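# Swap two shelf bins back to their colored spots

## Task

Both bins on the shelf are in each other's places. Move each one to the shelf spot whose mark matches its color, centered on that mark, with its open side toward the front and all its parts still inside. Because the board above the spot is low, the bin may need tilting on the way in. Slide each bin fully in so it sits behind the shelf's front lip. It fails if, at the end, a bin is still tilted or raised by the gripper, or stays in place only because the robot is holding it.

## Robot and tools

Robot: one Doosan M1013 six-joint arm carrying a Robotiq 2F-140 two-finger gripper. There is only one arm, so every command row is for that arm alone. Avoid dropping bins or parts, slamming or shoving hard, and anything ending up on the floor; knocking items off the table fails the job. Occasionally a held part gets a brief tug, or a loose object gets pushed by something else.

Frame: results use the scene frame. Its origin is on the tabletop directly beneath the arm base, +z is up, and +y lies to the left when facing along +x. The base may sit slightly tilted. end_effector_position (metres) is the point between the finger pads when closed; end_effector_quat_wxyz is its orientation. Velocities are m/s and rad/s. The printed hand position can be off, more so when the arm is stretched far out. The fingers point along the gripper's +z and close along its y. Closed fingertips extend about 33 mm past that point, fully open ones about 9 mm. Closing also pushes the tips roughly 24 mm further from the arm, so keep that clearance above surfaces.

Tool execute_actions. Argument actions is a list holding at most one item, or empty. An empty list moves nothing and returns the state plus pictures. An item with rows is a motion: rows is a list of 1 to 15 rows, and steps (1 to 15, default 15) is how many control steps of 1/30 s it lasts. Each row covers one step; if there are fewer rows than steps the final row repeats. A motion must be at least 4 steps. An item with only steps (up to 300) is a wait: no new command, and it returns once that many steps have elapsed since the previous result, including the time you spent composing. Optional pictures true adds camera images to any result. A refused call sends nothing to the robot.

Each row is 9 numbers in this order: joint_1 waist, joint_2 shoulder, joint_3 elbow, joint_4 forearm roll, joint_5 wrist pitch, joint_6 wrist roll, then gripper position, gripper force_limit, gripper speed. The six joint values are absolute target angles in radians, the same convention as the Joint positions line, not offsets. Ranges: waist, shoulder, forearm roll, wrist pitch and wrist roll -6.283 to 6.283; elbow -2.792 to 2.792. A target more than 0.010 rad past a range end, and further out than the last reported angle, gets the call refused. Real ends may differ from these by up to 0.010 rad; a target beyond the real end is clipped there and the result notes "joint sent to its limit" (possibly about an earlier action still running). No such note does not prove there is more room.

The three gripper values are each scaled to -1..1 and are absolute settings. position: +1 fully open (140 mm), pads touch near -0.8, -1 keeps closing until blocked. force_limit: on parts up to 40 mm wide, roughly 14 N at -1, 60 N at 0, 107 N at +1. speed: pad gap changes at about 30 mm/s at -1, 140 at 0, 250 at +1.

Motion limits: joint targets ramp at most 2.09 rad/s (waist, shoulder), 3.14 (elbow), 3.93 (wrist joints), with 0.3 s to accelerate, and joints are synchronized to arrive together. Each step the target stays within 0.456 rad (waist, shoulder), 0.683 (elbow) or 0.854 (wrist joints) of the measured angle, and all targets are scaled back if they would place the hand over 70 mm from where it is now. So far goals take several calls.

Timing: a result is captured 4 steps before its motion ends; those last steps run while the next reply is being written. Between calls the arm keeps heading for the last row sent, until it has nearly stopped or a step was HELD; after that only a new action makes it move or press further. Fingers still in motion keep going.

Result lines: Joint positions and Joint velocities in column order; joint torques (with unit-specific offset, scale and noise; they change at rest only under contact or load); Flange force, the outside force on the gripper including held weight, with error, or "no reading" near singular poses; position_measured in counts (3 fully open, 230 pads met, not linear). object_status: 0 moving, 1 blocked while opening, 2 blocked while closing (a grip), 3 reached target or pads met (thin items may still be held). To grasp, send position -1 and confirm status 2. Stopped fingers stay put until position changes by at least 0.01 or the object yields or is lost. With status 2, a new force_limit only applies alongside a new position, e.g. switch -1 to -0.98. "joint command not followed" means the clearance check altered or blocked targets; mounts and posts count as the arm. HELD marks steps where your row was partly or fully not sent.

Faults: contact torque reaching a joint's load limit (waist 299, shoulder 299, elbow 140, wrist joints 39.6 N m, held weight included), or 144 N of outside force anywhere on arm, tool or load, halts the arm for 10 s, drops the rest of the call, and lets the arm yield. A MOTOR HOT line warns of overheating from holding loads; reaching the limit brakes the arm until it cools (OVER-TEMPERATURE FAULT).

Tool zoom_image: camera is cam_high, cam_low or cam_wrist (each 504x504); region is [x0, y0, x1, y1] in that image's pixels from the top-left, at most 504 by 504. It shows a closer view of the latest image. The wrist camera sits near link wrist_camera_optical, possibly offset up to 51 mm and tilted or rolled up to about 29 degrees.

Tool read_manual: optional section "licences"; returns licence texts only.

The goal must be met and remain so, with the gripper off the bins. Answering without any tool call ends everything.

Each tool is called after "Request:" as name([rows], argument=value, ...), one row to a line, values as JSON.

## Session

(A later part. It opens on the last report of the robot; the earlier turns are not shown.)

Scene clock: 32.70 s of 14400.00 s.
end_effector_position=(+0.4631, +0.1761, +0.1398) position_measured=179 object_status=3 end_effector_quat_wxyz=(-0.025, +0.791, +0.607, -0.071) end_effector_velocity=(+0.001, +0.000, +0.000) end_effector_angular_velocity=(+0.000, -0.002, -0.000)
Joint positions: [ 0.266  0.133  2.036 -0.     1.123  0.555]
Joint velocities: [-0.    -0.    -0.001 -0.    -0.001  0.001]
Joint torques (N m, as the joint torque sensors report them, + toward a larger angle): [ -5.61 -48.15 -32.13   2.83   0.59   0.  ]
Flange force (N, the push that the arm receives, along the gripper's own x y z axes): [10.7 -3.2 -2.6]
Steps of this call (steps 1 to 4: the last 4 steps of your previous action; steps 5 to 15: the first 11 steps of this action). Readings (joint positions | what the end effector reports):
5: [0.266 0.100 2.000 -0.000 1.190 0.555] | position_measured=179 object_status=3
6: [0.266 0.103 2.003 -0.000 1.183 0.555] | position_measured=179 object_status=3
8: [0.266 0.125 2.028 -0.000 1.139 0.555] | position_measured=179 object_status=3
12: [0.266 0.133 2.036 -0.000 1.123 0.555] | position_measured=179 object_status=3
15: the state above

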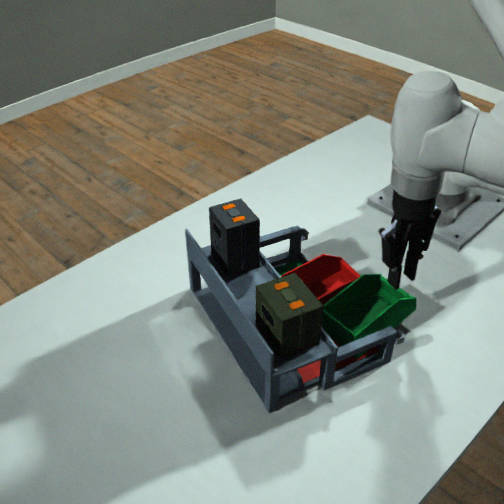

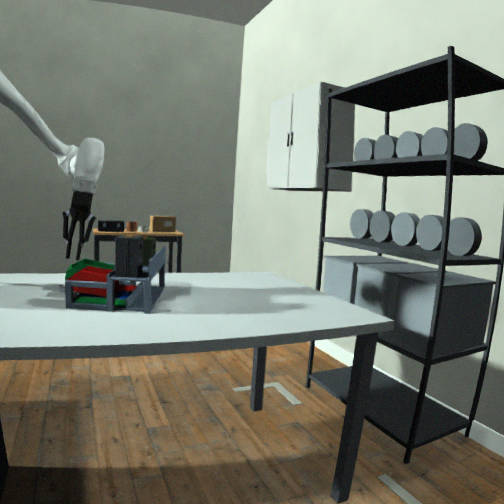

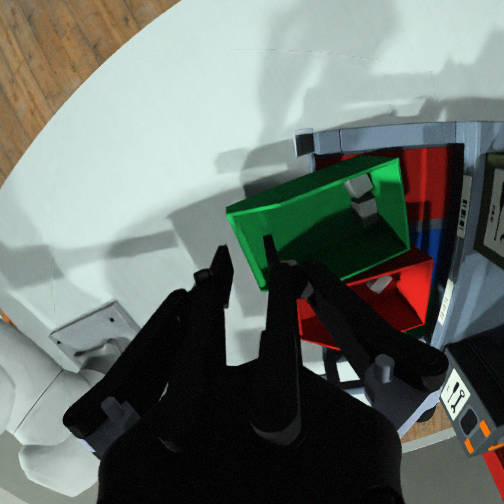

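Request:
execute_actions([
  {"rows":[[0.264,0.15,2.075,0,1.067,0.385,-0.4,1,-0.6],[0.264,0.15,2.075,0,1.067,0.385,-0.4,1,-0.6],[0.264,0.15,2.075,0,1.067,0.385,-0.4,1,-0.6],[0.264,0.15,2.075,0,1.067,0.385,-0.4,1,-0.6],[0.264,0.15,2.075,0,1.067,0.385,-0.4,1,-0.6],[0.264,0.15,2.075,0,1.067,0.385,-0.4,1,-0.6],[0.264,0.168,2.097,0,1.027,0.385,-0.4,1,-0.6]],"steps":15},
], pictures=true)

Request:
zoom_image(camera="cam_high", region=[340, 240, 450, 350])

Scene clock: 33.27 s of 14400.00 s.
end_effector_position=(+0.4530, +0.1721, +0.0937) position_measured=179 object_status=3 end_effector_quat_wxyz=(-0.031, +0.738, +0.671, -0.069) end_effector_velocity=(+0.007, +0.002, -0.002) end_effector_angular_velocity=(+0.007, -0.021, +0.002)
Joint positions: [0.264 0.168 2.097 0.    1.028 0.385]
Joint velocities: [ 0.     0.002  0.     0.    -0.024 -0.003]
Joint torques (N m, as the joint torque sensors report them, + toward a larger angle): [  1.68 -64.84 -39.32   3.7    1.19  -0.34]
Flange force (N, the push that the arm receives, along the gripper's own x y z axes): [-0.2 -2.5 -4.9]
Steps of this call (steps 1 to 4: the last 4 steps of your previous action; steps 5 to 6: the robot went on to your last target; steps 7 to 17: the first 11 steps of this action). Readings (joint positions | what the end effector reports):
7: [0.266 0.133 2.036 -0.000 1.123 0.555] | position_measured=179 object_status=3
8: [0.265 0.133 2.037 -0.000 1.120 0.549] | position_measured=179 object_status=3
10: [0.265 0.138 2.050 0.000 1.102 0.493] | position_measured=179 object_status=3
14: [0.264 0.153 2.080 0.000 1.058 0.386] | position_measured=179 object_status=3
17: the state above

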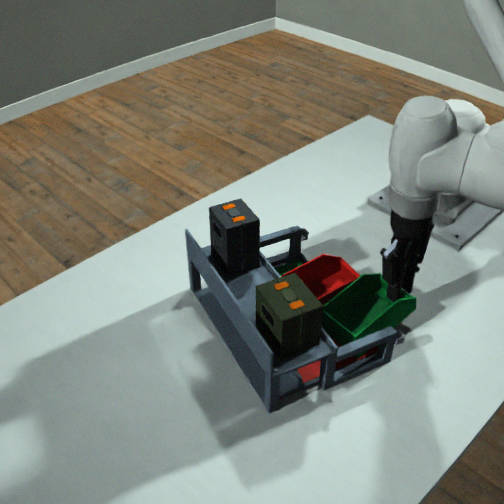

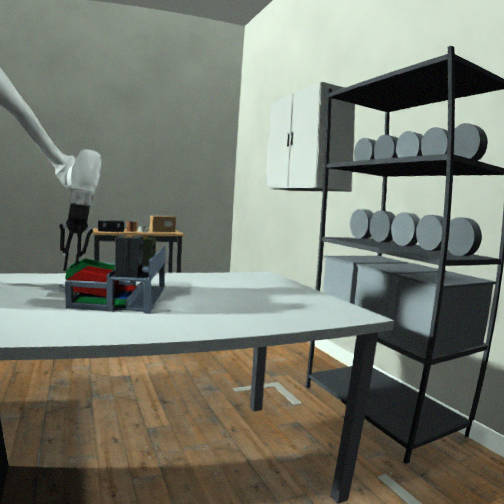

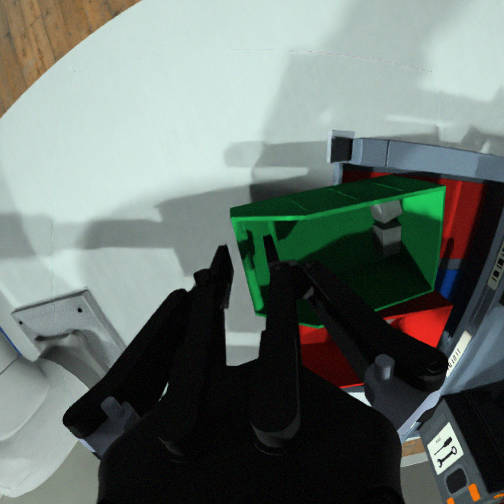

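Region (340, 240, 450, 350) of cam_high's 504x504 image, scaled by 4.582, with more detail than that image has.

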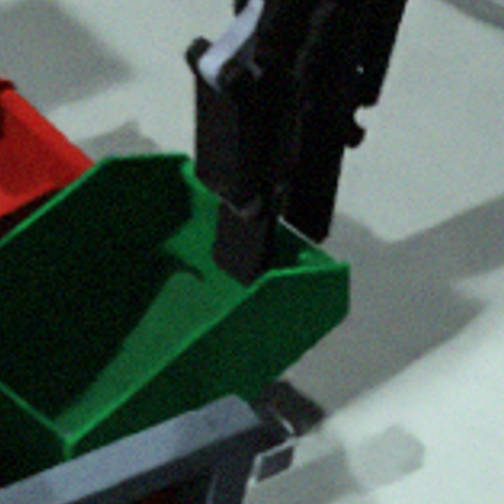

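Request:
execute_actions([
  {"rows":[[0.262,0.18,2.1096,0,1.002,0.385,-0.4,1,-0.6],[0.262,0.18,2.1096,0,1.002,0.385,-0.4,1,-0.6],[0.262,0.18,2.1096,0,1.002,0.385,-0.4,1,-0.6],[0.262,0.18,2.1096,0,1.002,0.385,-0.4,1,-0.6],[0.262,0.18,2.1096,0,1.002,0.385,-0.4,1,-0.6],[0.262,0.18,2.1096,0,1.002,0.385,-1,1,-0.6]],"steps":15},
])

Request:
execute_actions([
  {"steps":14},
])

Request:
execute_actions([
  {"rows":[[0.262,0.175,2.106,0,1.011,0.39,-1,1,-0.6],[0.262,0.17,2.102,0,1.02,0.395,-1,1,-0.6],[0.262,0.165,2.098,0,1.029,0.4,-1,1,-0.6],[0.262,0.16,2.094,0,1.038,0.405,-1,1,-0.6],[0.262,0.155,2.09,0,1.047,0.41,-1,1,-0.6],[0.262,0.15,2.086,0,1.056,0.415,-1,1,-0.6],[0.262,0.145,2.082,0,1.065,0.42,-1,1,-0.6],[0.262,0.14,2.078,0,1.074,0.425,-1,1,-0.6],[0.262,0.135,2.074,0,1.083,0.43,-1,1,-0.6],[0.262,0.13,2.07,0,1.092,0.435,-1,1,-0.6],[0.262,0.125,2.065,0,1.102,0.44,-1,1,-0.6],[0.262,0.12,2.061,0,1.111,0.445,-1,1,-0.6],[0.262,0.115,2.056,0,1.121,0.45,-1,1,-0.6],[0.262,0.11,2.051,0,1.131,0.455,-1,1,-0.6],[0.262,0.105,2.046,0,1.141,0.46,-1,1,-0.6]],"steps":15},
], pictures=true)

Scene clock: 34.03 s of 14400.00 s.
end_effector_position=(+0.4521, +0.1707, +0.0820) position_measured=197 object_status=0 end_effector_quat_wxyz=(-0.031, +0.738, +0.671, -0.068) end_effector_velocity=(-0.001, -0.000, -0.001) end_effector_angular_velocity=(-0.001, +0.002, -0.000)
Joint positions: [ 0.262  0.18   2.11  -0.     1.002  0.385]
Joint velocities: [-0.     0.     0.001 -0.     0.     0.   ]
Joint torques (N m, as the joint torque sensors report them, + toward a larger angle): [ -1.62 -45.9  -28.16   2.5    0.59   0.05]
Flange force (N, the push that the arm receives, along the gripper's own x y z axes): [2.2 -2.2 -6.0]
Steps of this call (steps 1 to 4: the last 4 steps of your previous action; steps 5 to 12: the robot went on to your last target; steps 13 to 23: the first 11 steps of this action). Readings (joint positions | what the end effector reports):
13: [0.264 0.168 2.097 0.000 1.027 0.385] | position_measured=179 object_status=3
14: [0.264 0.171 2.100 0.000 1.020 0.385] | position_measured=179 object_status=3
16: [0.262 0.180 2.110 -0.000 1.003 0.385] | position_measured=179 object_status=3
20: [0.262 0.180 2.110 -0.000 1.002 0.385] | position_measured=185 object_status=0
23: the state above

Scene clock: 34.50 s of 14400.00 s.
end_effector_position=(+0.4521, +0.1708, +0.0820) position_measured=223 object_status=2 end_effector_quat_wxyz=(-0.031, +0.738, +0.670, -0.068) end_effector_velocity=(-0.001, -0.000, -0.001) end_effector_angular_velocity=(+0.000, +0.002, -0.001)
Joint positions: [ 0.262  0.18   2.11  -0.     1.002  0.385]
Joint velocities: [-0.     0.     0.001  0.001  0.     0.   ]
Joint torques (N m, as the joint torque sensors report them, + toward a larger angle): [ -3.3  -48.57 -28.56   2.85   1.46   0.21]
Flange force (N, the push that the arm receives, along the gripper's own x y z axes): [6.3 0.0 -1.3]
Kept back: nothing.
Steps of this call (steps 1 to 4: the last 4 steps of your previous action; steps 5 to 14: the robot went on to your last target). Readings (joint positions | what the end effector reports):
1: [0.262 0.180 2.110 -0.000 1.002 0.385] | position_measured=201 object_status=0
2: [0.262 0.180 2.110 -0.000 1.002 0.385] | position_measured=205 object_status=0
4: [0.262 0.180 2.110 -0.000 1.002 0.385] | position_measured=213 object_status=0
8: [0.262 0.180 2.110 -0.000 1.002 0.385] | position_measured=223 object_status=0
14: the state above

Scene clock: 34.87 s of 14400.00 s.
end_effector_position=(+0.4526, +0.1711, +0.1225) position_measured=223 object_status=2 end_effector_quat_wxyz=(-0.029, +0.753, +0.653, -0.069) end_effector_velocity=(-0.002, +0.000, +0.133) end_effector_angular_velocity=(-0.021, -0.007, -0.146)
Joint positions: [0.262 0.134 2.073 0.    1.085 0.431]
Joint velocities: [ 0.    -0.148 -0.121  0.     0.268  0.148]
Joint torques (N m, as the joint torque sensors report them, + toward a larger angle): [ -2.   -48.97 -32.9    2.78   0.9   -0.05]
Flange force (N, the push that the arm receives, along the gripper's own x y z axes): [5.0 1.4 2.4]
Steps of this call (steps 1 to 11: the first 11 steps of this action). Readings (joint positions | what the end effector reports):
1: [0.262 0.180 2.110 -0.000 1.002 0.385] | position_measured=223 object_status=2
2: [0.262 0.178 2.108 -0.000 1.006 0.386] | position_measured=223 object_status=2
4: [0.262 0.169 2.101 0.000 1.022 0.396] | position_measured=223 object_status=2
8: [0.262 0.149 2.085 0.000 1.058 0.416] | position_measured=223 object_status=2
11: the state above

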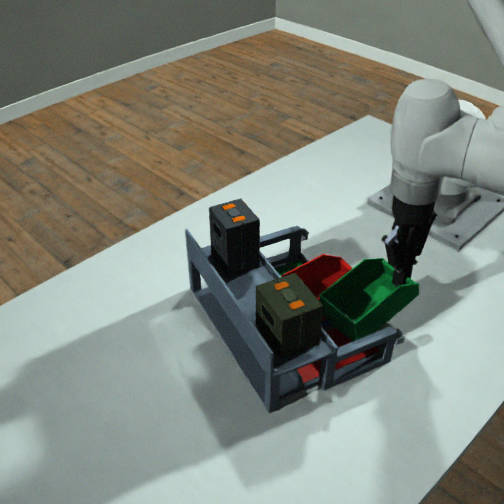

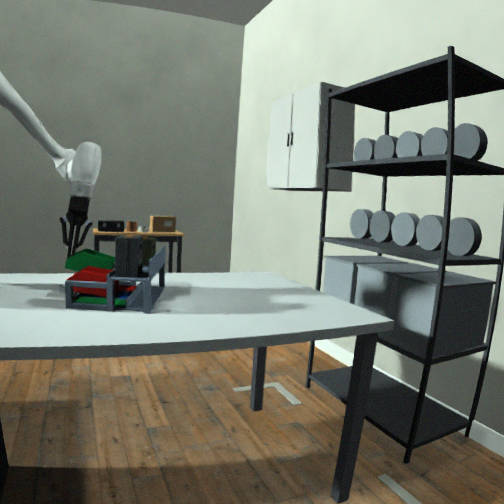

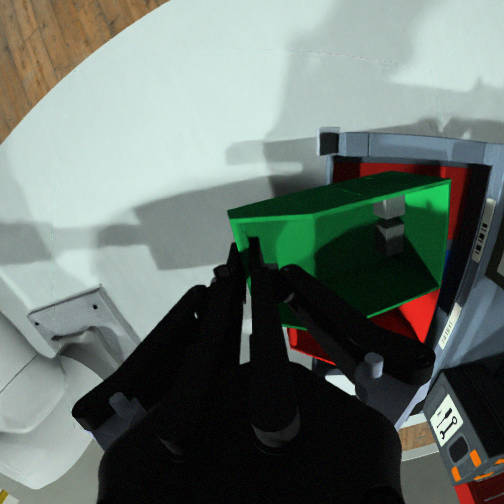

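Request:
execute_actions([
  {"rows":[[0.262,0.1,2.041,0,1.151,0.467,-1,1,-0.6],[0.262,0.095,2.036,0,1.161,0.474,-1,1,-0.6],[0.262,0.09,2.031,0,1.171,0.481,-1,1,-0.6],[0.262,0.085,2.026,0,1.181,0.488,-1,1,-0.6],[0.262,0.08,2.021,0,1.191,0.495,-1,1,-0.6],[0.262,0.075,2.015,0,1.202,0.502,-1,1,-0.6],[0.262,0.07,2.01,0,1.212,0.509,-1,1,-0.6],[0.262,0.065,2.004,0,1.223,0.516,-1,1,-0.6],[0.262,0.06,1.999,0,1.233,0.523,-1,1,-0.6],[0.262,0.055,1.993,0,1.244,0.53,-1,1,-0.6],[0.262,0.05,1.987,0,1.255,0.537,-1,1,-0.6],[0.262,0.048,1.985,0,1.258,0.544,-1,1,-0.6],[0.258,0.047,1.986,0,1.258,0.547,-1,1,-0.6],[0.25,0.045,1.988,0,1.257,0.54,-1,1,-0.6],[0.238,0.042,1.991,0,1.255,0.528,-1,1,-0.6]],"steps":15},
])

Request:
execute_actions([
  {"rows":[[0.224,0.038,1.995,0,1.254,0.514,-1,1,-0.6],[0.21,0.035,1.998,0,1.253,0.5,-1,1,-0.6],[0.196,0.031,2.001,0,1.251,0.486,-1,1,-0.6],[0.182,0.027,2.005,0,1.25,0.472,-1,1,-0.6],[0.168,0.024,2.008,0,1.248,0.458,-1,1,-0.6],[0.154,0.02,2.012,0,1.247,0.444,-1,1,-0.6],[0.14,0.017,2.015,0,1.246,0.43,-1,1,-0.6],[0.126,0.013,2.019,0,1.244,0.416,-1,1,-0.6],[0.112,0.009,2.022,0,1.243,0.402,-1,1,-0.6],[0.098,0.006,2.025,0,1.241,0.388,-1,1,-0.6],[0.084,0.002,2.029,0,1.24,0.374,-1,1,-0.6],[0.07,-0.001,2.032,0,1.238,0.36,-1,1,-0.6],[0.056,-0.005,2.036,0,1.237,0.346,-1,1,-0.6],[0.042,-0.008,2.039,0,1.236,0.332,-1,1,-0.6],[0.028,-0.012,2.043,0,1.234,0.318,-1,1,-0.6]],"steps":15},
])

Request:
execute_actions([
  {"rows":[[0.014,-0.016,2.046,0,1.233,0.304,-1,1,-0.6],[0,-0.019,2.05,0,1.231,0.29,-1,1,-0.6],[-0.014,-0.023,2.053,0,1.23,0.276,-1,1,-0.6],[-0.028,-0.026,2.056,0,1.228,0.262,-1,1,-0.6],[-0.042,-0.03,2.06,0,1.227,0.248,-1,1,-0.6],[-0.056,-0.034,2.063,0,1.226,0.234,-1,1,-0.6],[-0.07,-0.037,2.067,0,1.224,0.22,-1,1,-0.6],[-0.084,-0.041,2.07,0,1.223,0.206,-1,1,-0.6],[-0.098,-0.044,2.074,0,1.221,0.192,-1,1,-0.6],[-0.112,-0.048,2.077,0,1.22,0.178,-1,1,-0.6],[-0.126,-0.052,2.08,0,1.218,0.164,-1,1,-0.6],[-0.14,-0.055,2.084,0,1.217,0.15,-1,1,-0.6],[-0.154,-0.059,2.087,0,1.216,0.136,-1,1,-0.6],[-0.168,-0.062,2.091,0,1.214,0.122,-1,1,-0.6],[-0.18,-0.0655,2.0937,0,1.213,0.11,-1,1,-0.6]],"steps":15},
])

Request:
execute_actions([
  {"rows":[[-0.18,-0.06,2.1,0,1.202,0.11,-1,1,-0.6],[-0.18,-0.055,2.106,0,1.191,0.11,-1,1,-0.6],[-0.18,-0.05,2.112,0,1.18,0.11,-1,1,-0.6],[-0.18,-0.044,2.119,0,1.167,0.11,-1,1,-0.6],[-0.18,-0.039,2.125,0,1.156,0.11,-1,1,-0.6],[-0.18,-0.033,2.131,0,1.144,0.11,-1,1,-0.6],[-0.18,-0.027,2.137,0,1.132,0.11,-1,1,-0.6],[-0.18,-0.021,2.143,0,1.12,0.11,-1,1,-0.6],[-0.18,-0.015,2.15,0,1.107,0.11,-1,1,-0.6],[-0.18,-0.009,2.156,0,1.095,0.11,-1,1,-0.6],[-0.18,-0.003,2.162,0,1.083,0.11,-1,1,-0.6],[-0.18,0.003,2.168,0,1.071,0.11,-1,1,-0.6],[-0.18,0.009,2.174,0,1.059,0.11,-1,1,-0.6],[-0.18,0.015,2.18,0,1.047,0.11,-1,1,-0.6],[-0.18,0.02,2.186,0,1.036,0.11,-1,1,-0.6]],"steps":15},
])

Request:
execute_actions([
  {"steps":10},
], pictures=true)

Request:
zoom_image(camera="cam_low", region=[40, 230, 160, 320])

Scene clock: 35.97 s of 14400.00 s.
end_effector_position=(+0.4511, +0.1709, +0.1981) position_measured=223 object_status=2 end_effector_quat_wxyz=(-0.026, +0.783, +0.617, -0.070) end_effector_velocity=(-0.009, -0.002, +0.160) end_effector_angular_velocity=(-0.030, -0.009, -0.203)
Joint positions: [0.262 0.059 1.998 0.    1.235 0.524]
Joint velocities: [-0.    -0.147 -0.166 -0.     0.314  0.205]
Joint torques (N m, as the joint torque sensors report them, + toward a larger angle): [ -3.51 -46.05 -35.85   3.45   1.2    0.07]
Flange force (N, the push that the arm receives, along the gripper's own x y z axes): [9.3 2.9 2.2]
Steps of this call (steps 1 to 4: the last 4 steps of your previous action; steps 5 to 22: the robot went on to your last target; steps 23 to 33: the first 11 steps of this action). Readings (joint positions | what the end effector reports):
23: [0.262 0.105 2.046 0.000 1.141 0.460] | position_measured=223 object_status=2
24: [0.262 0.103 2.044 0.000 1.146 0.464] | position_measured=223 object_status=2
26: [0.262 0.094 2.035 0.000 1.164 0.476] | position_measured=223 object_status=2
30: [0.262 0.074 2.014 0.000 1.204 0.503] | position_measured=223 object_status=2
33: the state above

Scene clock: 36.47 s of 14400.00 s.
end_effector_position=(+0.4533, +0.1012, +0.2110) position_measured=223 object_status=2 end_effector_quat_wxyz=(-0.031, +0.792, +0.607, -0.059) end_effector_velocity=(-0.002, -0.194, +0.004) end_effector_angular_velocity=(+0.062, -0.049, -0.003)
Joint positions: [0.117 0.011 2.021 0.    1.243 0.407]
Joint velocities: [-0.414 -0.106  0.094 -0.001 -0.046 -0.414]
Joint torques (N m, as the joint torque sensors report them, + toward a larger angle): [ -4.16 -35.38 -35.69   3.18   0.3    0.78]
Flange force (N, the push that the arm receives, along the gripper's own x y z axes): [5.4 -3.6 -3.1]
Steps of this call (steps 1 to 4: the last 4 steps of your previous action; steps 5 to 15: the first 11 steps of this action). Readings (joint positions | what the end effector reports):
5: [0.248 0.044 1.988 0.000 1.257 0.538] | position_measured=223 object_status=2
6: [0.238 0.042 1.991 0.000 1.256 0.528] | position_measured=223 object_status=2
8: [0.213 0.036 1.997 0.000 1.253 0.503] | position_measured=223 object_status=2
12: [0.158 0.021 2.011 0.000 1.248 0.448] | position_measured=223 object_status=2
15: the state above

Scene clock: 36.97 s of 14400.00 s.
end_effector_position=(+0.4393, +0.0061, +0.2108) position_measured=223 object_status=2 end_effector_quat_wxyz=(-0.035, +0.793, +0.607, -0.042) end_effector_velocity=(-0.047, -0.179, -0.001) end_effector_angular_velocity=(+0.042, -0.050, -0.005)
Joint positions: [-0.093 -0.043  2.073 -0.     1.222  0.197]
Joint velocities: [-0.414 -0.107  0.101  0.001 -0.041 -0.412]
Joint torques (N m, as the joint torque sensors report them, + toward a larger angle): [ -2.95 -32.85 -37.91   3.21   0.79  -0.05]
Flange force (N, the push that the arm receives, along the gripper's own x y z axes): [6.0 -3.9 1.0]
Steps of this call (steps 1 to 4: the last 4 steps of your previous action; steps 5 to 15: the first 11 steps of this action). Readings (joint positions | what the end effector reports):
5: [0.047 -0.007 2.038 0.000 1.236 0.337] | position_measured=223 object_status=2
6: [0.033 -0.011 2.042 -0.000 1.235 0.323] | position_measured=223 object_status=2
8: [0.005 -0.018 2.049 -0.000 1.232 0.295] | position_measured=223 object_status=2
12: [-0.051 -0.032 2.062 -0.000 1.226 0.239] | position_measured=223 object_status=2
15: the state above

Scene clock: 37.47 s of 14400.00 s.
end_effector_position=(+0.4299, -0.0309, +0.1590) position_measured=223 object_status=2 end_effector_quat_wxyz=(-0.035, +0.793, +0.608, -0.035) end_effector_velocity=(-0.000, -0.001, -0.171) end_effector_angular_velocity=(+0.001, +0.004, -0.000)
Joint positions: [-0.18  -0.014  2.151 -0.     1.105  0.11 ]
Joint velocities: [ 0.     0.179  0.187 -0.    -0.361  0.   ]
Joint torques (N m, as the joint torque sensors report them, + toward a larger angle): [ -2.42 -33.53 -35.27   2.97   0.72   0.14]
Flange force (N, the push that the arm receives, along the gripper's own x y z axes): [4.7 0.5 1.5]
Steps of this call (steps 1 to 4: the last 4 steps of your previous action; steps 5 to 15: the first 11 steps of this action). Readings (joint positions | what the end effector reports):
5: [-0.163 -0.061 2.090 -0.000 1.215 0.127] | position_measured=223 object_status=2
6: [-0.174 -0.063 2.094 -0.000 1.211 0.116] | position_measured=223 object_status=2
8: [-0.180 -0.055 2.107 -0.000 1.189 0.110] | position_measured=223 object_status=2
12: [-0.180 -0.032 2.132 -0.000 1.142 0.110] | position_measured=223 object_status=2
15: the state above

Scene clock: 37.80 s of 14400.00 s.
end_effector_position=(+0.4292, -0.0309, +0.1269) position_measured=223 object_status=2 end_effector_quat_wxyz=(-0.035, +0.793, +0.608, -0.035) end_effector_velocity=(-0.001, +0.000, -0.000) end_effector_angular_velocity=(+0.000, +0.001, -0.000)
Joint positions: [-0.18   0.02   2.186 -0.     1.036  0.11 ]
Joint velocities: [ 0.    -0.     0.002  0.     0.     0.   ]
Joint torques (N m, as the joint torque sensors report them, + toward a larger angle): [ -3.68 -35.93 -32.54   3.1    0.75   0.37]
Flange force (N, the push that the arm receives, along the gripper's own x y z axes): [7.3 1.8 1.0]
Kept back: nothing.
Steps of this call (steps 1 to 4: the last 4 steps of your previous action; steps 5 to 10: the robot went on to your last target). Readings (joint positions | what the end effector reports):
1: [-0.180 -0.008 2.157 -0.000 1.093 0.110] | position_measured=223 object_status=2
2: [-0.180 -0.002 2.163 -0.000 1.081 0.110] | position_measured=223 object_status=2
4: [-0.180 0.010 2.175 -0.000 1.057 0.110] | position_measured=223 object_status=2
8: [-0.180 0.020 2.186 -0.000 1.036 0.110] | position_measured=223 object_status=2
10: the state above

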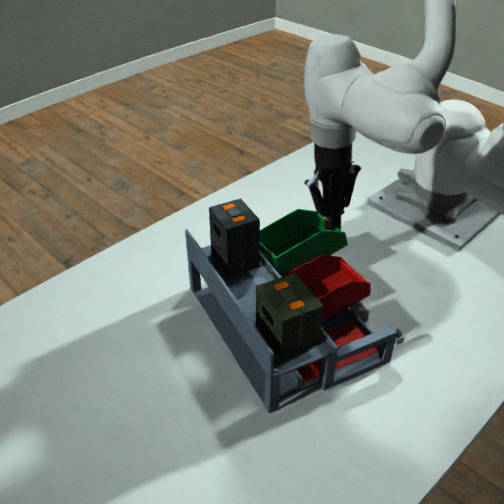

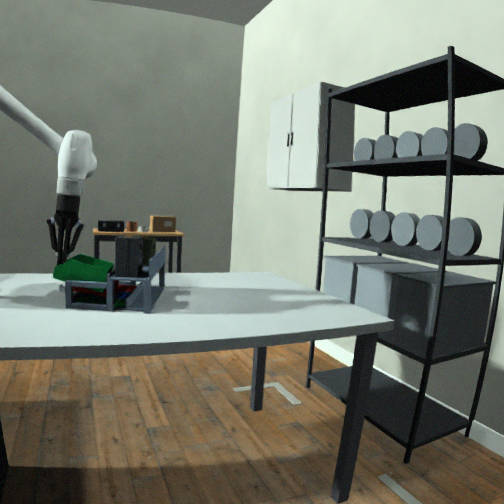

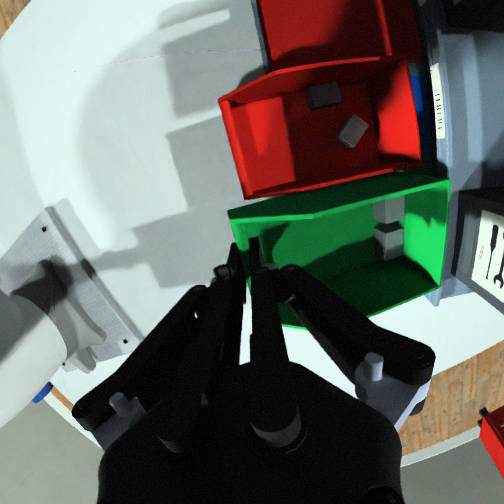

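Region (40, 230, 160, 320) of cam_low's 504x504 image, scaled by 4.200, with more detail than that image has; it fills the top 378 rows of this view, and the rest is white.

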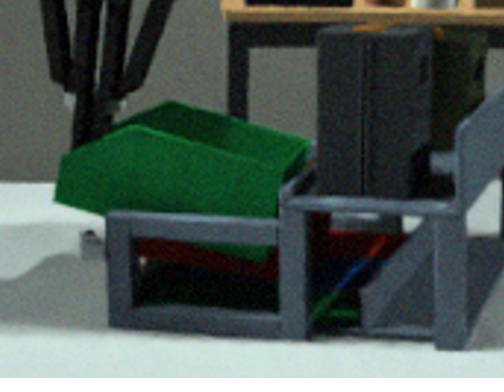

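Request:
execute_actions([
  {"rows":[[-0.18,0.02,2.192,0,1.024,0.11,-1,1,-0.6],[-0.18,0.02,2.198,0,1.012,0.11,-1,1,-0.6],[-0.18,0.02,2.204,0,1.0,0.11,-1,1,-0.6],[-0.18,0.021,2.21,0,0.987,0.11,-1,1,-0.6],[-0.18,0.021,2.216,0,0.975,0.11,-1,1,-0.6],[-0.18,0.022,2.222,0,0.962,0.11,-1,1,-0.6],[-0.18,0.022,2.228,0,0.95,0.11,-1,1,-0.6],[-0.18,0.023,2.234,0,0.937,0.11,-1,1,-0.6],[-0.18,0.024,2.24,0,0.924,0.11,-1,1,-0.6],[-0.18,0.025,2.246,0,0.911,0.11,-1,1,-0.6],[-0.18,0.026,2.252,0,0.899,0.11,-1,1,-0.6],[-0.18,0.027,2.2584,0,0.886,0.11,-1,1,-0.6]],"steps":15},
])

Request:
execute_actions([
  {"steps":10},
], pictures=true)

Request:
zoom_image(camera="cam_low", region=[40, 230, 160, 320])

Scene clock: 38.47 s of 14400.00 s.
end_effector_position=(+0.4296, -0.0310, +0.0996) position_measured=223 object_status=2 end_effector_quat_wxyz=(-0.015, +0.793, +0.608, -0.016) end_effector_velocity=(+0.001, -0.000, -0.092) end_effector_angular_velocity=(-0.026, -0.169, +0.001)
Joint positions: [-0.18   0.024  2.241 -0.     0.922  0.11 ]
Joint velocities: [ 0.     0.03   0.178  0.    -0.379 -0.   ]
Joint torques (N m, as the joint torque sensors report them, + toward a larger angle): [ -3.15 -36.41 -30.82   2.55   0.25   0.01]
Flange force (N, the push that the arm receives, along the gripper's own x y z axes): [7.7 4.7 1.9]
Steps of this call (steps 1 to 9: the robot went on to your last target; steps 10 to 20: the first 11 steps of this action). Readings (joint positions | what the end effector reports):
10: [-0.180 0.020 2.186 -0.000 1.036 0.110] | position_measured=223 object_status=2
11: [-0.180 0.020 2.189 -0.000 1.030 0.110] | position_measured=223 object_status=2
13: [-0.180 0.020 2.199 -0.000 1.010 0.110] | position_measured=223 object_status=2
17: [-0.180 0.022 2.223 -0.000 0.960 0.110] | position_measured=223 object_status=2
20: the state above

Scene clock: 38.80 s of 14400.00 s.
end_effector_position=(+0.4293, -0.0310, +0.0906) position_measured=223 object_status=2 end_effector_quat_wxyz=(-0.009, +0.794, +0.608, -0.011) end_effector_velocity=(-0.000, +0.000, -0.000) end_effector_angular_velocity=(+0.000, +0.001, -0.000)
Joint positions: [-0.18   0.027  2.258 -0.     0.886  0.11 ]
Joint velocities: [-0.  0.  0.  0. -0.  0.]
Joint torques (N m, as the joint torque sensors report them, + toward a larger angle): [ -2.05 -34.31 -31.26   2.53   0.2    0.24]
Flange force (N, the push that the arm receives, along the gripper's own x y z axes): [3.9 0.4 0.6]
Kept back: nothing.
Steps of this call (steps 1 to 4: the last 4 steps of your previous action; steps 5 to 10: the robot went on to your last target). Readings (joint positions | what the end effector reports):
1: [-0.180 0.025 2.247 -0.000 0.910 0.110] | position_measured=223 object_status=2
2: [-0.180 0.026 2.253 -0.000 0.897 0.110] | position_measured=223 object_status=2
4: [-0.180 0.027 2.258 -0.000 0.887 0.110] | position_measured=223 object_status=2
8: [-0.180 0.027 2.258 -0.000 0.886 0.110] | position_measured=223 object_status=2
10: the state above

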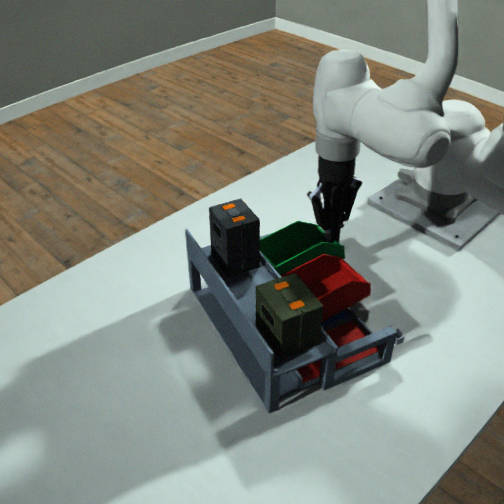

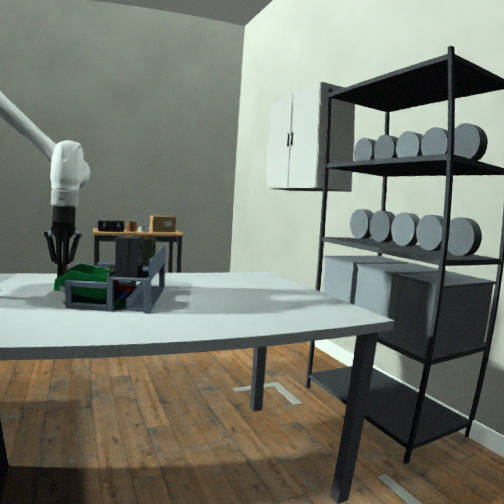

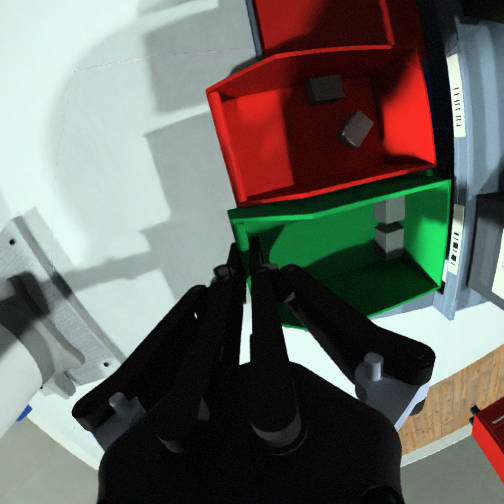

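Region (40, 230, 160, 320) of cam_low's 504x504 image, scaled by 4.200, with more detail than that image has; it fills the top 378 rows of this view, and the rest is white.

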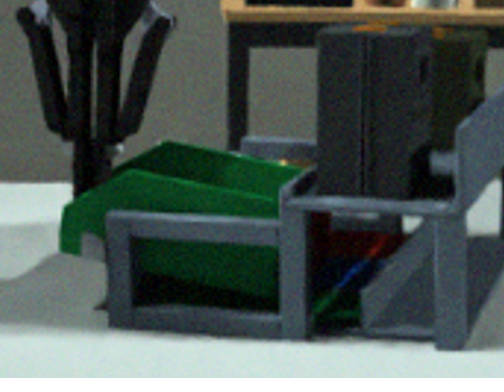

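Request:
execute_actions([
  {"rows":[[-0.182,0.03,2.26,0,0.882,0.108,-1,1,-0.6],[-0.184,0.033,2.262,0,0.877,0.106,-1,1,-0.6],[-0.185,0.036,2.264,0,0.872,0.105,-1,1,-0.6],[-0.186,0.038,2.266,0,0.868,0.104,-1,1,-0.6],[-0.186,0.038,2.266,0,0.868,0.104,-1,1,-0.6],[-0.186,0.038,2.266,0,0.868,0.104,-1,1,-0.6],[-0.187,0.043,2.261,0,0.868,0.103,-1,1,-0.6],[-0.187,0.048,2.255,0,0.869,0.103,-1,1,-0.6],[-0.188,0.053,2.25,0,0.869,0.102,-1,1,-0.6],[-0.189,0.058,2.244,0,0.87,0.101,-1,1,-0.6],[-0.19,0.063,2.239,0,0.87,0.1,-1,1,-0.6],[-0.19,0.068,2.233,0,0.871,0.1,-1,1,-0.6]],"steps":15},
])

Request:
execute_actions([
  {"steps":8},
], pictures=true)

Request:
zoom_image(camera="cam_low", region=[40, 230, 160, 320])

Scene clock: 39.50 s of 14400.00 s.
end_effector_position=(+0.4393, -0.0362, +0.0827) position_measured=223 object_status=2 end_effector_quat_wxyz=(-0.009, +0.794, +0.608, -0.011) end_effector_velocity=(+0.093, -0.028, +0.002) end_effector_angular_velocity=(+0.002, +0.006, +0.001)
Joint positions: [-0.188  0.054  2.248 -0.     0.869  0.102]
Joint velocities: [-0.028  0.148 -0.164 -0.     0.023 -0.029]
Joint torques (N m, as the joint torque sensors report them, + toward a larger angle): [ -1.02 -38.89 -31.13   2.57  -0.01  -0.4 ]
Flange force (N, the push that the arm receives, along the gripper's own x y z axes): [2.7 5.7 3.6]
Steps of this call (steps 1 to 10: the robot went on to your last target; steps 11 to 21: the first 11 steps of this action). Readings (joint positions | what the end effector reports):
11: [-0.180 0.027 2.258 -0.000 0.886 0.110] | position_measured=223 object_status=2
12: [-0.181 0.029 2.259 -0.000 0.884 0.109] | position_measured=223 object_status=2
14: [-0.184 0.034 2.263 -0.000 0.875 0.106] | position_measured=223 object_status=2
18: [-0.186 0.040 2.264 -0.000 0.868 0.104] | position_measured=223 object_status=2
21: the state above

Scene clock: 39.77 s of 14400.00 s.
end_effector_position=(+0.4481, -0.0384, +0.0829) position_measured=223 object_status=2 end_effector_quat_wxyz=(-0.009, +0.794, +0.608, -0.011) end_effector_velocity=(+0.001, +0.000, +0.000) end_effector_angular_velocity=(+0.000, -0.001, +0.000)
Joint positions: [-0.19   0.068  2.233  0.     0.871  0.1  ]
Joint velocities: [-0.    -0.    -0.001  0.001 -0.    -0.   ]
Joint torques (N m, as the joint torque sensors report them, + toward a larger angle): [ -3.9  -39.06 -31.48   2.4   -0.23   0.07]
Flange force (N, the push that the arm receives, along the gripper's own x y z axes): [8.2 0.2 1.1]
Kept back: nothing.
Steps of this call (steps 1 to 4: the last 4 steps of your previous action; steps 5 to 8: the robot went on to your last target). Readings (joint positions | what the end effector reports):
1: [-0.189 0.059 2.243 0.000 0.870 0.101] | position_measured=223 object_status=2
2: [-0.190 0.064 2.237 0.000 0.870 0.100] | position_measured=223 object_status=2
4: [-0.190 0.068 2.233 0.000 0.871 0.100] | position_measured=223 object_status=2
8: the state above

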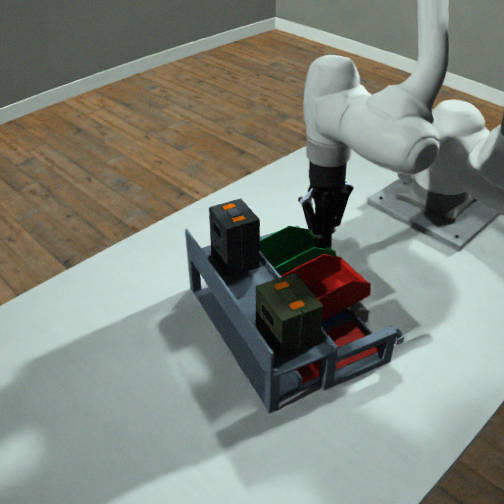

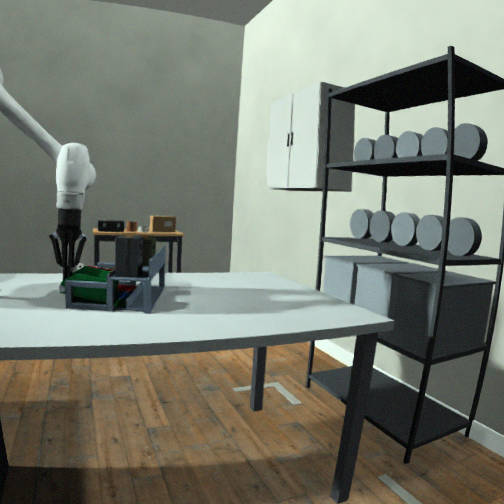

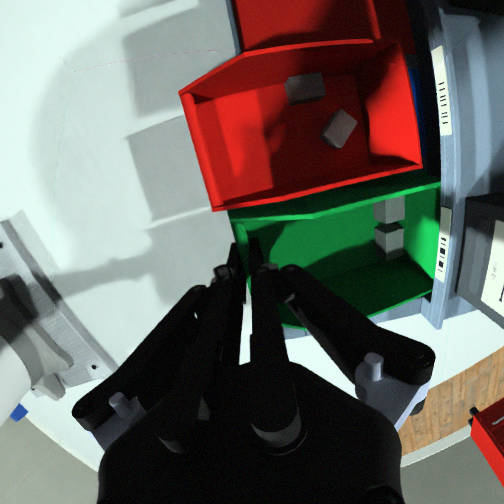

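Region (40, 230, 160, 320) of cam_low's 504x504 image, scaled by 4.200, with more detail than that image has; it fills the top 378 rows of this view, and the rest is white.

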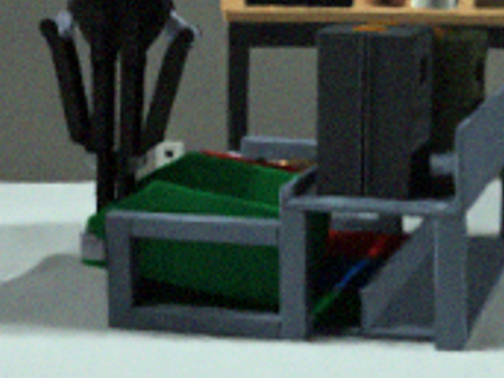

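Request:
execute_actions([
  {"rows":[[-0.191,0.073,2.228,0,0.871,0.099,-1,1,-0.6],[-0.191,0.078,2.222,0,0.872,0.099,-1,1,-0.6],[-0.192,0.083,2.217,0,0.872,0.098,-1,1,-0.6],[-0.193,0.088,2.211,0,0.873,0.097,-1,1,-0.6],[-0.194,0.093,2.206,0,0.873,0.096,-1,1,-0.6],[-0.194,0.098,2.2,0,0.874,0.096,-1,1,-0.6],[-0.195,0.103,2.194,0,0.875,0.095,-1,1,-0.6],[-0.196,0.108,2.189,0,0.875,0.094,-1,1,-0.6],[-0.196,0.113,2.183,0,0.876,0.094,-1,1,-0.6],[-0.197,0.118,2.177,0,0.877,0.093,-1,1,-0.6],[-0.198,0.123,2.172,0,0.877,0.092,-1,1,-0.6],[-0.198,0.128,2.166,0,0.878,0.092,-1,1,-0.6]],"steps":15},
])

Request:
execute_actions([
  {"steps":8},
], pictures=true)

Request:
zoom_image(camera="cam_low", region=[40, 230, 160, 320])

Scene clock: 46.47 s of 14400.00 s.
end_effector_position=(+0.4778, -0.0464, +0.0825) position_measured=223 object_status=2 end_effector_quat_wxyz=(-0.010, +0.794, +0.608, -0.011) end_effector_velocity=(+0.097, -0.028, -0.001) end_effector_angular_velocity=(+0.001, +0.002, +0.001)
Joint positions: [-0.196  0.114  2.182 -0.     0.876  0.094]
Joint velocities: [-0.023  0.148 -0.172  0.     0.025 -0.024]
Joint torques (N m, as the joint torque sensors report them, + toward a larger angle): [ -7.68 -51.69 -39.62   3.14  -2.05   0.06]
Flange force (N, the push that the arm receives, along the gripper's own x y z axes): [13.4 -0.1 15.0]
Steps of this call (steps 1 to 30: the robot went on to your last target; steps 31 to 90: nothing new was sent; then 3.33 s passed at rest; steps 91 to 101: the first 11 steps of this action). Readings (joint positions | what the end effector reports):
91: [-0.190 0.068 2.233 -0.000 0.871 0.100] | position_measured=223 object_status=2
92: [-0.190 0.070 2.231 -0.000 0.871 0.100] | position_measured=223 object_status=2
94: [-0.191 0.079 2.221 -0.000 0.872 0.099] | position_measured=223 object_status=2
98: [-0.194 0.099 2.199 -0.000 0.874 0.096] | position_measured=223 object_status=2
101: the state above

Scene clock: 46.73 s of 14400.00 s.
end_effector_position=(+0.4867, -0.0487, +0.0822) position_measured=223 object_status=2 end_effector_quat_wxyz=(-0.010, +0.794, +0.608, -0.011) end_effector_velocity=(+0.000, -0.000, +0.000) end_effector_angular_velocity=(-0.000, -0.001, +0.001)
Joint positions: [-0.198  0.128  2.166 -0.     0.878  0.092]
Joint velocities: [-0.    -0.001  0.    -0.    -0.    -0.001]
Joint torques (N m, as the joint torque sensors report them, + toward a larger angle): [ -4.78 -55.34 -43.15   3.09  -3.35   0.31]
Flange force (N, the push that the arm receives, along the gripper's own x y z axes): [8.1 -4.3 17.1]
Kept back: nothing.
Steps of this call (steps 1 to 4: the last 4 steps of your previous action; steps 5 to 8: the robot went on to your last target). Readings (joint positions | what the end effector reports):
1: [-0.197 0.119 2.176 -0.000 0.877 0.093] | position_measured=223 object_status=2
2: [-0.198 0.124 2.171 -0.000 0.878 0.092] | position_measured=223 object_status=2
4: [-0.198 0.128 2.166 -0.000 0.878 0.092] | position_measured=223 object_status=2
8: the state above

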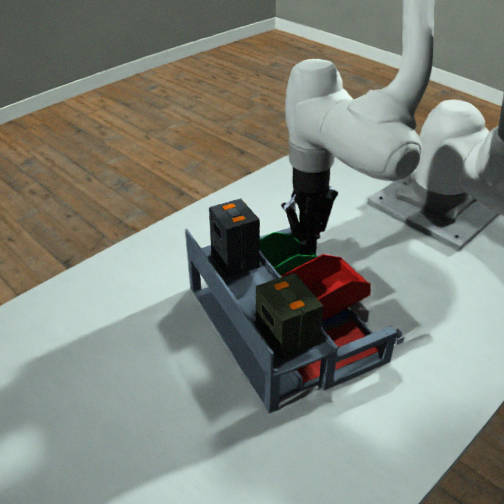

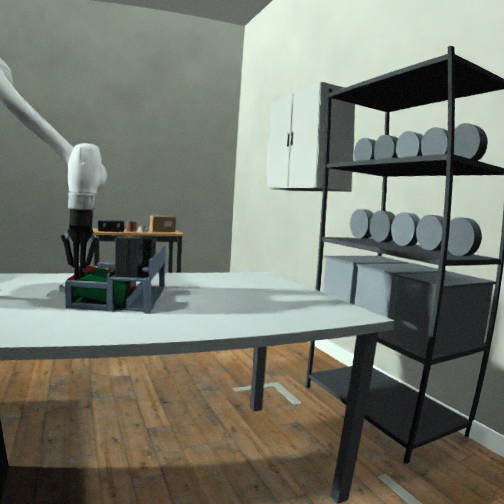

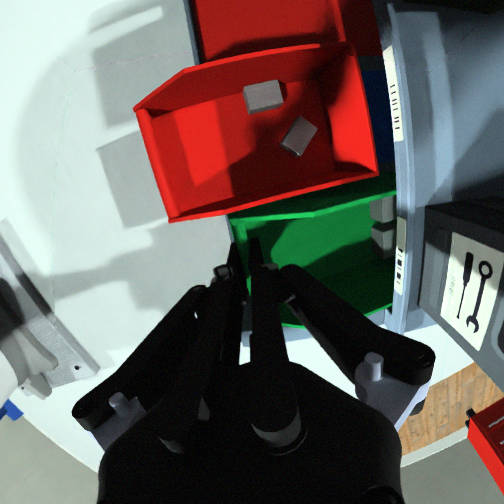

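Region (40, 230, 160, 320) of cam_low's 504x504 image, scaled by 4.200, with more detail than that image has; it fills the top 378 rows of this view, and the rest is white.

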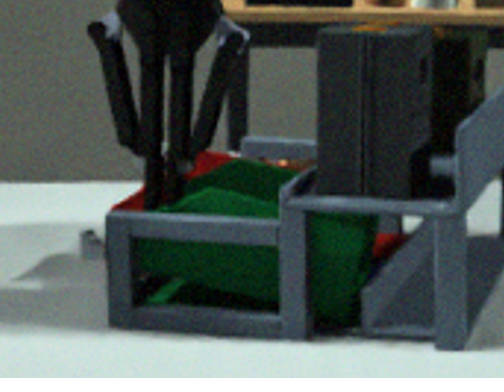

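Request:
execute_actions([
  {"rows":[[-0.198,0.126,2.172,0,0.866,0.092,-1,1,-0.6],[-0.198,0.124,2.177,0,0.855,0.092,-1,1,-0.6],[-0.198,0.121,2.183,0,0.843,0.092,-1,1,-0.6],[-0.198,0.119,2.189,0,0.832,0.092,-1,1,-0.6],[-0.198,0.117,2.195,0,0.82,0.092,-1,1,-0.6],[-0.198,0.115,2.2,0,0.809,0.092,-1,1,-0.6],[-0.198,0.113,2.206,0,0.797,0.092,-1,1,-0.6],[-0.198,0.11,2.212,0,0.786,0.092,-1,1,-0.6],[-0.198,0.108,2.217,0,0.774,0.092,-1,1,-0.6],[-0.198,0.106,2.223,0,0.7625,0.092,-1,1,-0.6]],"steps":15},
])

Request:
execute_actions([
  {"rows":[[-0.198,0.106,2.223,0,0.7625,0.092,-0.55,1,-1]],"steps":15},
])

Request:
execute_actions([
  {"steps":15},
], pictures=true)

Request:
zoom_image(camera="cam_low", region=[40, 230, 160, 320])

Scene clock: 47.27 s of 14400.00 s.
end_effector_position=(+0.4870, -0.0488, +0.0708) position_measured=223 object_status=2 end_effector_quat_wxyz=(+0.018, +0.793, +0.608, +0.014) end_effector_velocity=(-0.002, +0.000, -0.034) end_effector_angular_velocity=(-0.036, -0.213, -0.000)
Joint positions: [-0.198  0.108  2.218 -0.     0.772  0.092]
Joint velocities: [-0.    -0.058  0.157  0.001 -0.316  0.001]
Joint torques (N m, as the joint torque sensors report them, + toward a larger angle): [ -2.77 -43.77 -32.02   2.18  -0.33  -0.21]
Flange force (N, the push that the arm receives, along the gripper's own x y z axes): [5.8 0.2 6.1]
Steps of this call (steps 1 to 5: the robot went on to your last target; steps 6 to 16: the first 11 steps of this action). Readings (joint positions | what the end effector reports):
6: [-0.198 0.128 2.166 -0.000 0.878 0.092] | position_measured=223 object_status=2
7: [-0.198 0.127 2.168 -0.000 0.872 0.092] | position_measured=223 object_status=2
9: [-0.198 0.124 2.178 -0.000 0.852 0.092] | position_measured=223 object_status=2
13: [-0.198 0.115 2.201 -0.000 0.807 0.092] | position_measured=223 object_status=2
16: the state above

Scene clock: 47.77 s of 14400.00 s.
end_effector_position=(+0.4869, -0.0488, +0.0697) position_measured=208 object_status=0 end_effector_quat_wxyz=(+0.020, +0.793, +0.608, +0.016) end_effector_velocity=(+0.002, -0.000, +0.001) end_effector_angular_velocity=(-0.000, -0.003, -0.001)
Joint positions: [-0.198  0.106  2.223  0.     0.762  0.092]
Joint velocities: [ 0.    -0.001 -0.002  0.     0.     0.   ]
Joint torques (N m, as the joint torque sensors report them, + toward a larger angle): [ -2.59 -39.05 -28.78   2.44   0.37   0.12]
Flange force (N, the push that the arm receives, along the gripper's own x y z axes): [4.7 -0.9 -3.7]
Steps of this call (steps 1 to 4: the last 4 steps of your previous action; steps 5 to 15: the first 11 steps of this action). Readings (joint positions | what the end effector reports):
5: [-0.198 0.106 2.223 -0.000 0.763 0.092] | position_measured=223 object_status=0
6: [-0.198 0.106 2.223 -0.000 0.763 0.092] | position_measured=223 object_status=0
8: [-0.198 0.106 2.223 -0.000 0.763 0.092] | position_measured=219 object_status=0
12: [-0.198 0.106 2.223 0.000 0.762 0.092] | position_measured=213 object_status=0
15: the state above

Scene clock: 48.27 s of 14400.00 s.
end_effector_position=(+0.4868, -0.0488, +0.0697) position_measured=199 object_status=3 end_effector_quat_wxyz=(+0.020, +0.793, +0.608, +0.016) end_effector_velocity=(-0.001, +0.000, -0.001) end_effector_angular_velocity=(+0.000, +0.002, -0.001)
Joint positions: [-0.198  0.106  2.223  0.     0.762  0.092]
Joint velocities: [0.    0.    0.001 0.    0.    0.001]
Joint torques (N m, as the joint torque sensors report them, + toward a larger angle): [ -3.04 -37.35 -29.05   2.58   0.37   0.15]
Flange force (N, the push that the arm receives, along the gripper's own x y z axes): [5.1 -3.6 -5.6]
Kept back: nothing.
Steps of this call (steps 1 to 4: the last 4 steps of your previous action; steps 5 to 15: the robot went on to your last target). Readings (joint positions | what the end effector reports):
1: [-0.198 0.106 2.223 0.000 0.762 0.092] | position_measured=206 object_status=0
2: [-0.198 0.106 2.223 0.000 0.762 0.092] | position_measured=205 object_status=0
4: [-0.198 0.106 2.223 0.000 0.762 0.092] | position_measured=202 object_status=0
8: [-0.198 0.106 2.223 0.000 0.762 0.092] | position_measured=199 object_status=0
15: the state above
The arm was judged still, so your last target was given up. Only a new action makes it travel on or press farther. Fingers that are still opening or closing keep moving.

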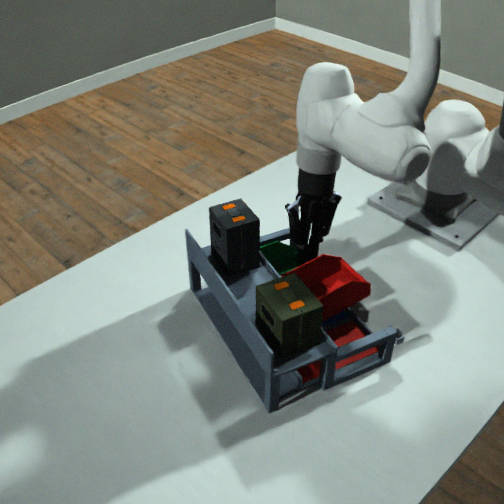

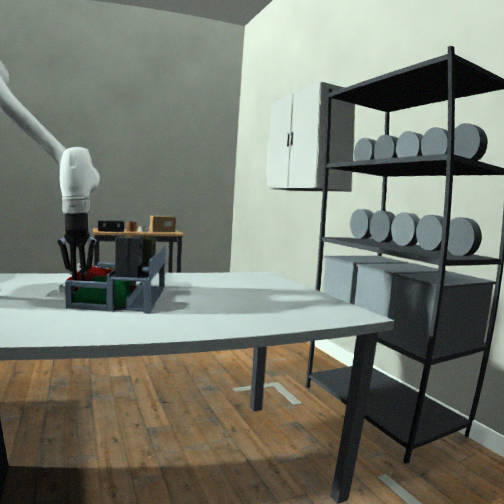

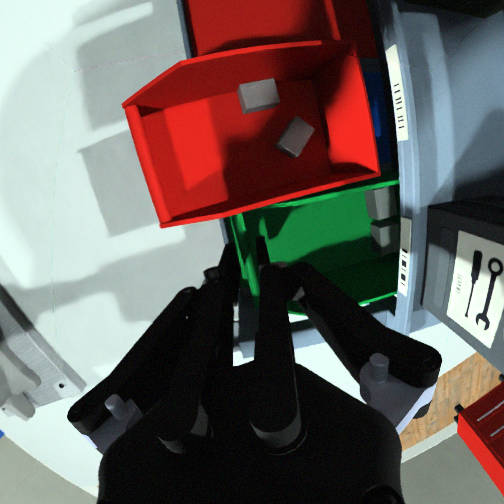

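Region (40, 230, 160, 320) of cam_low's 504x504 image, scaled by 4.200, with more detail than that image has; it fills the top 378 rows of this view, and the rest is white.

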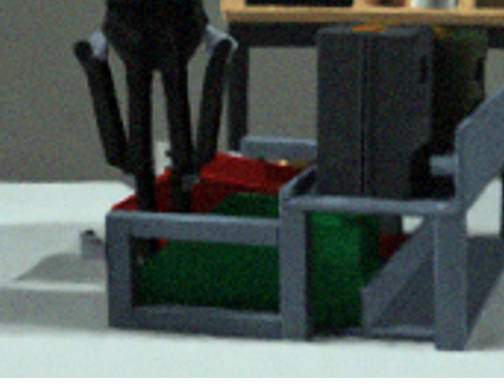

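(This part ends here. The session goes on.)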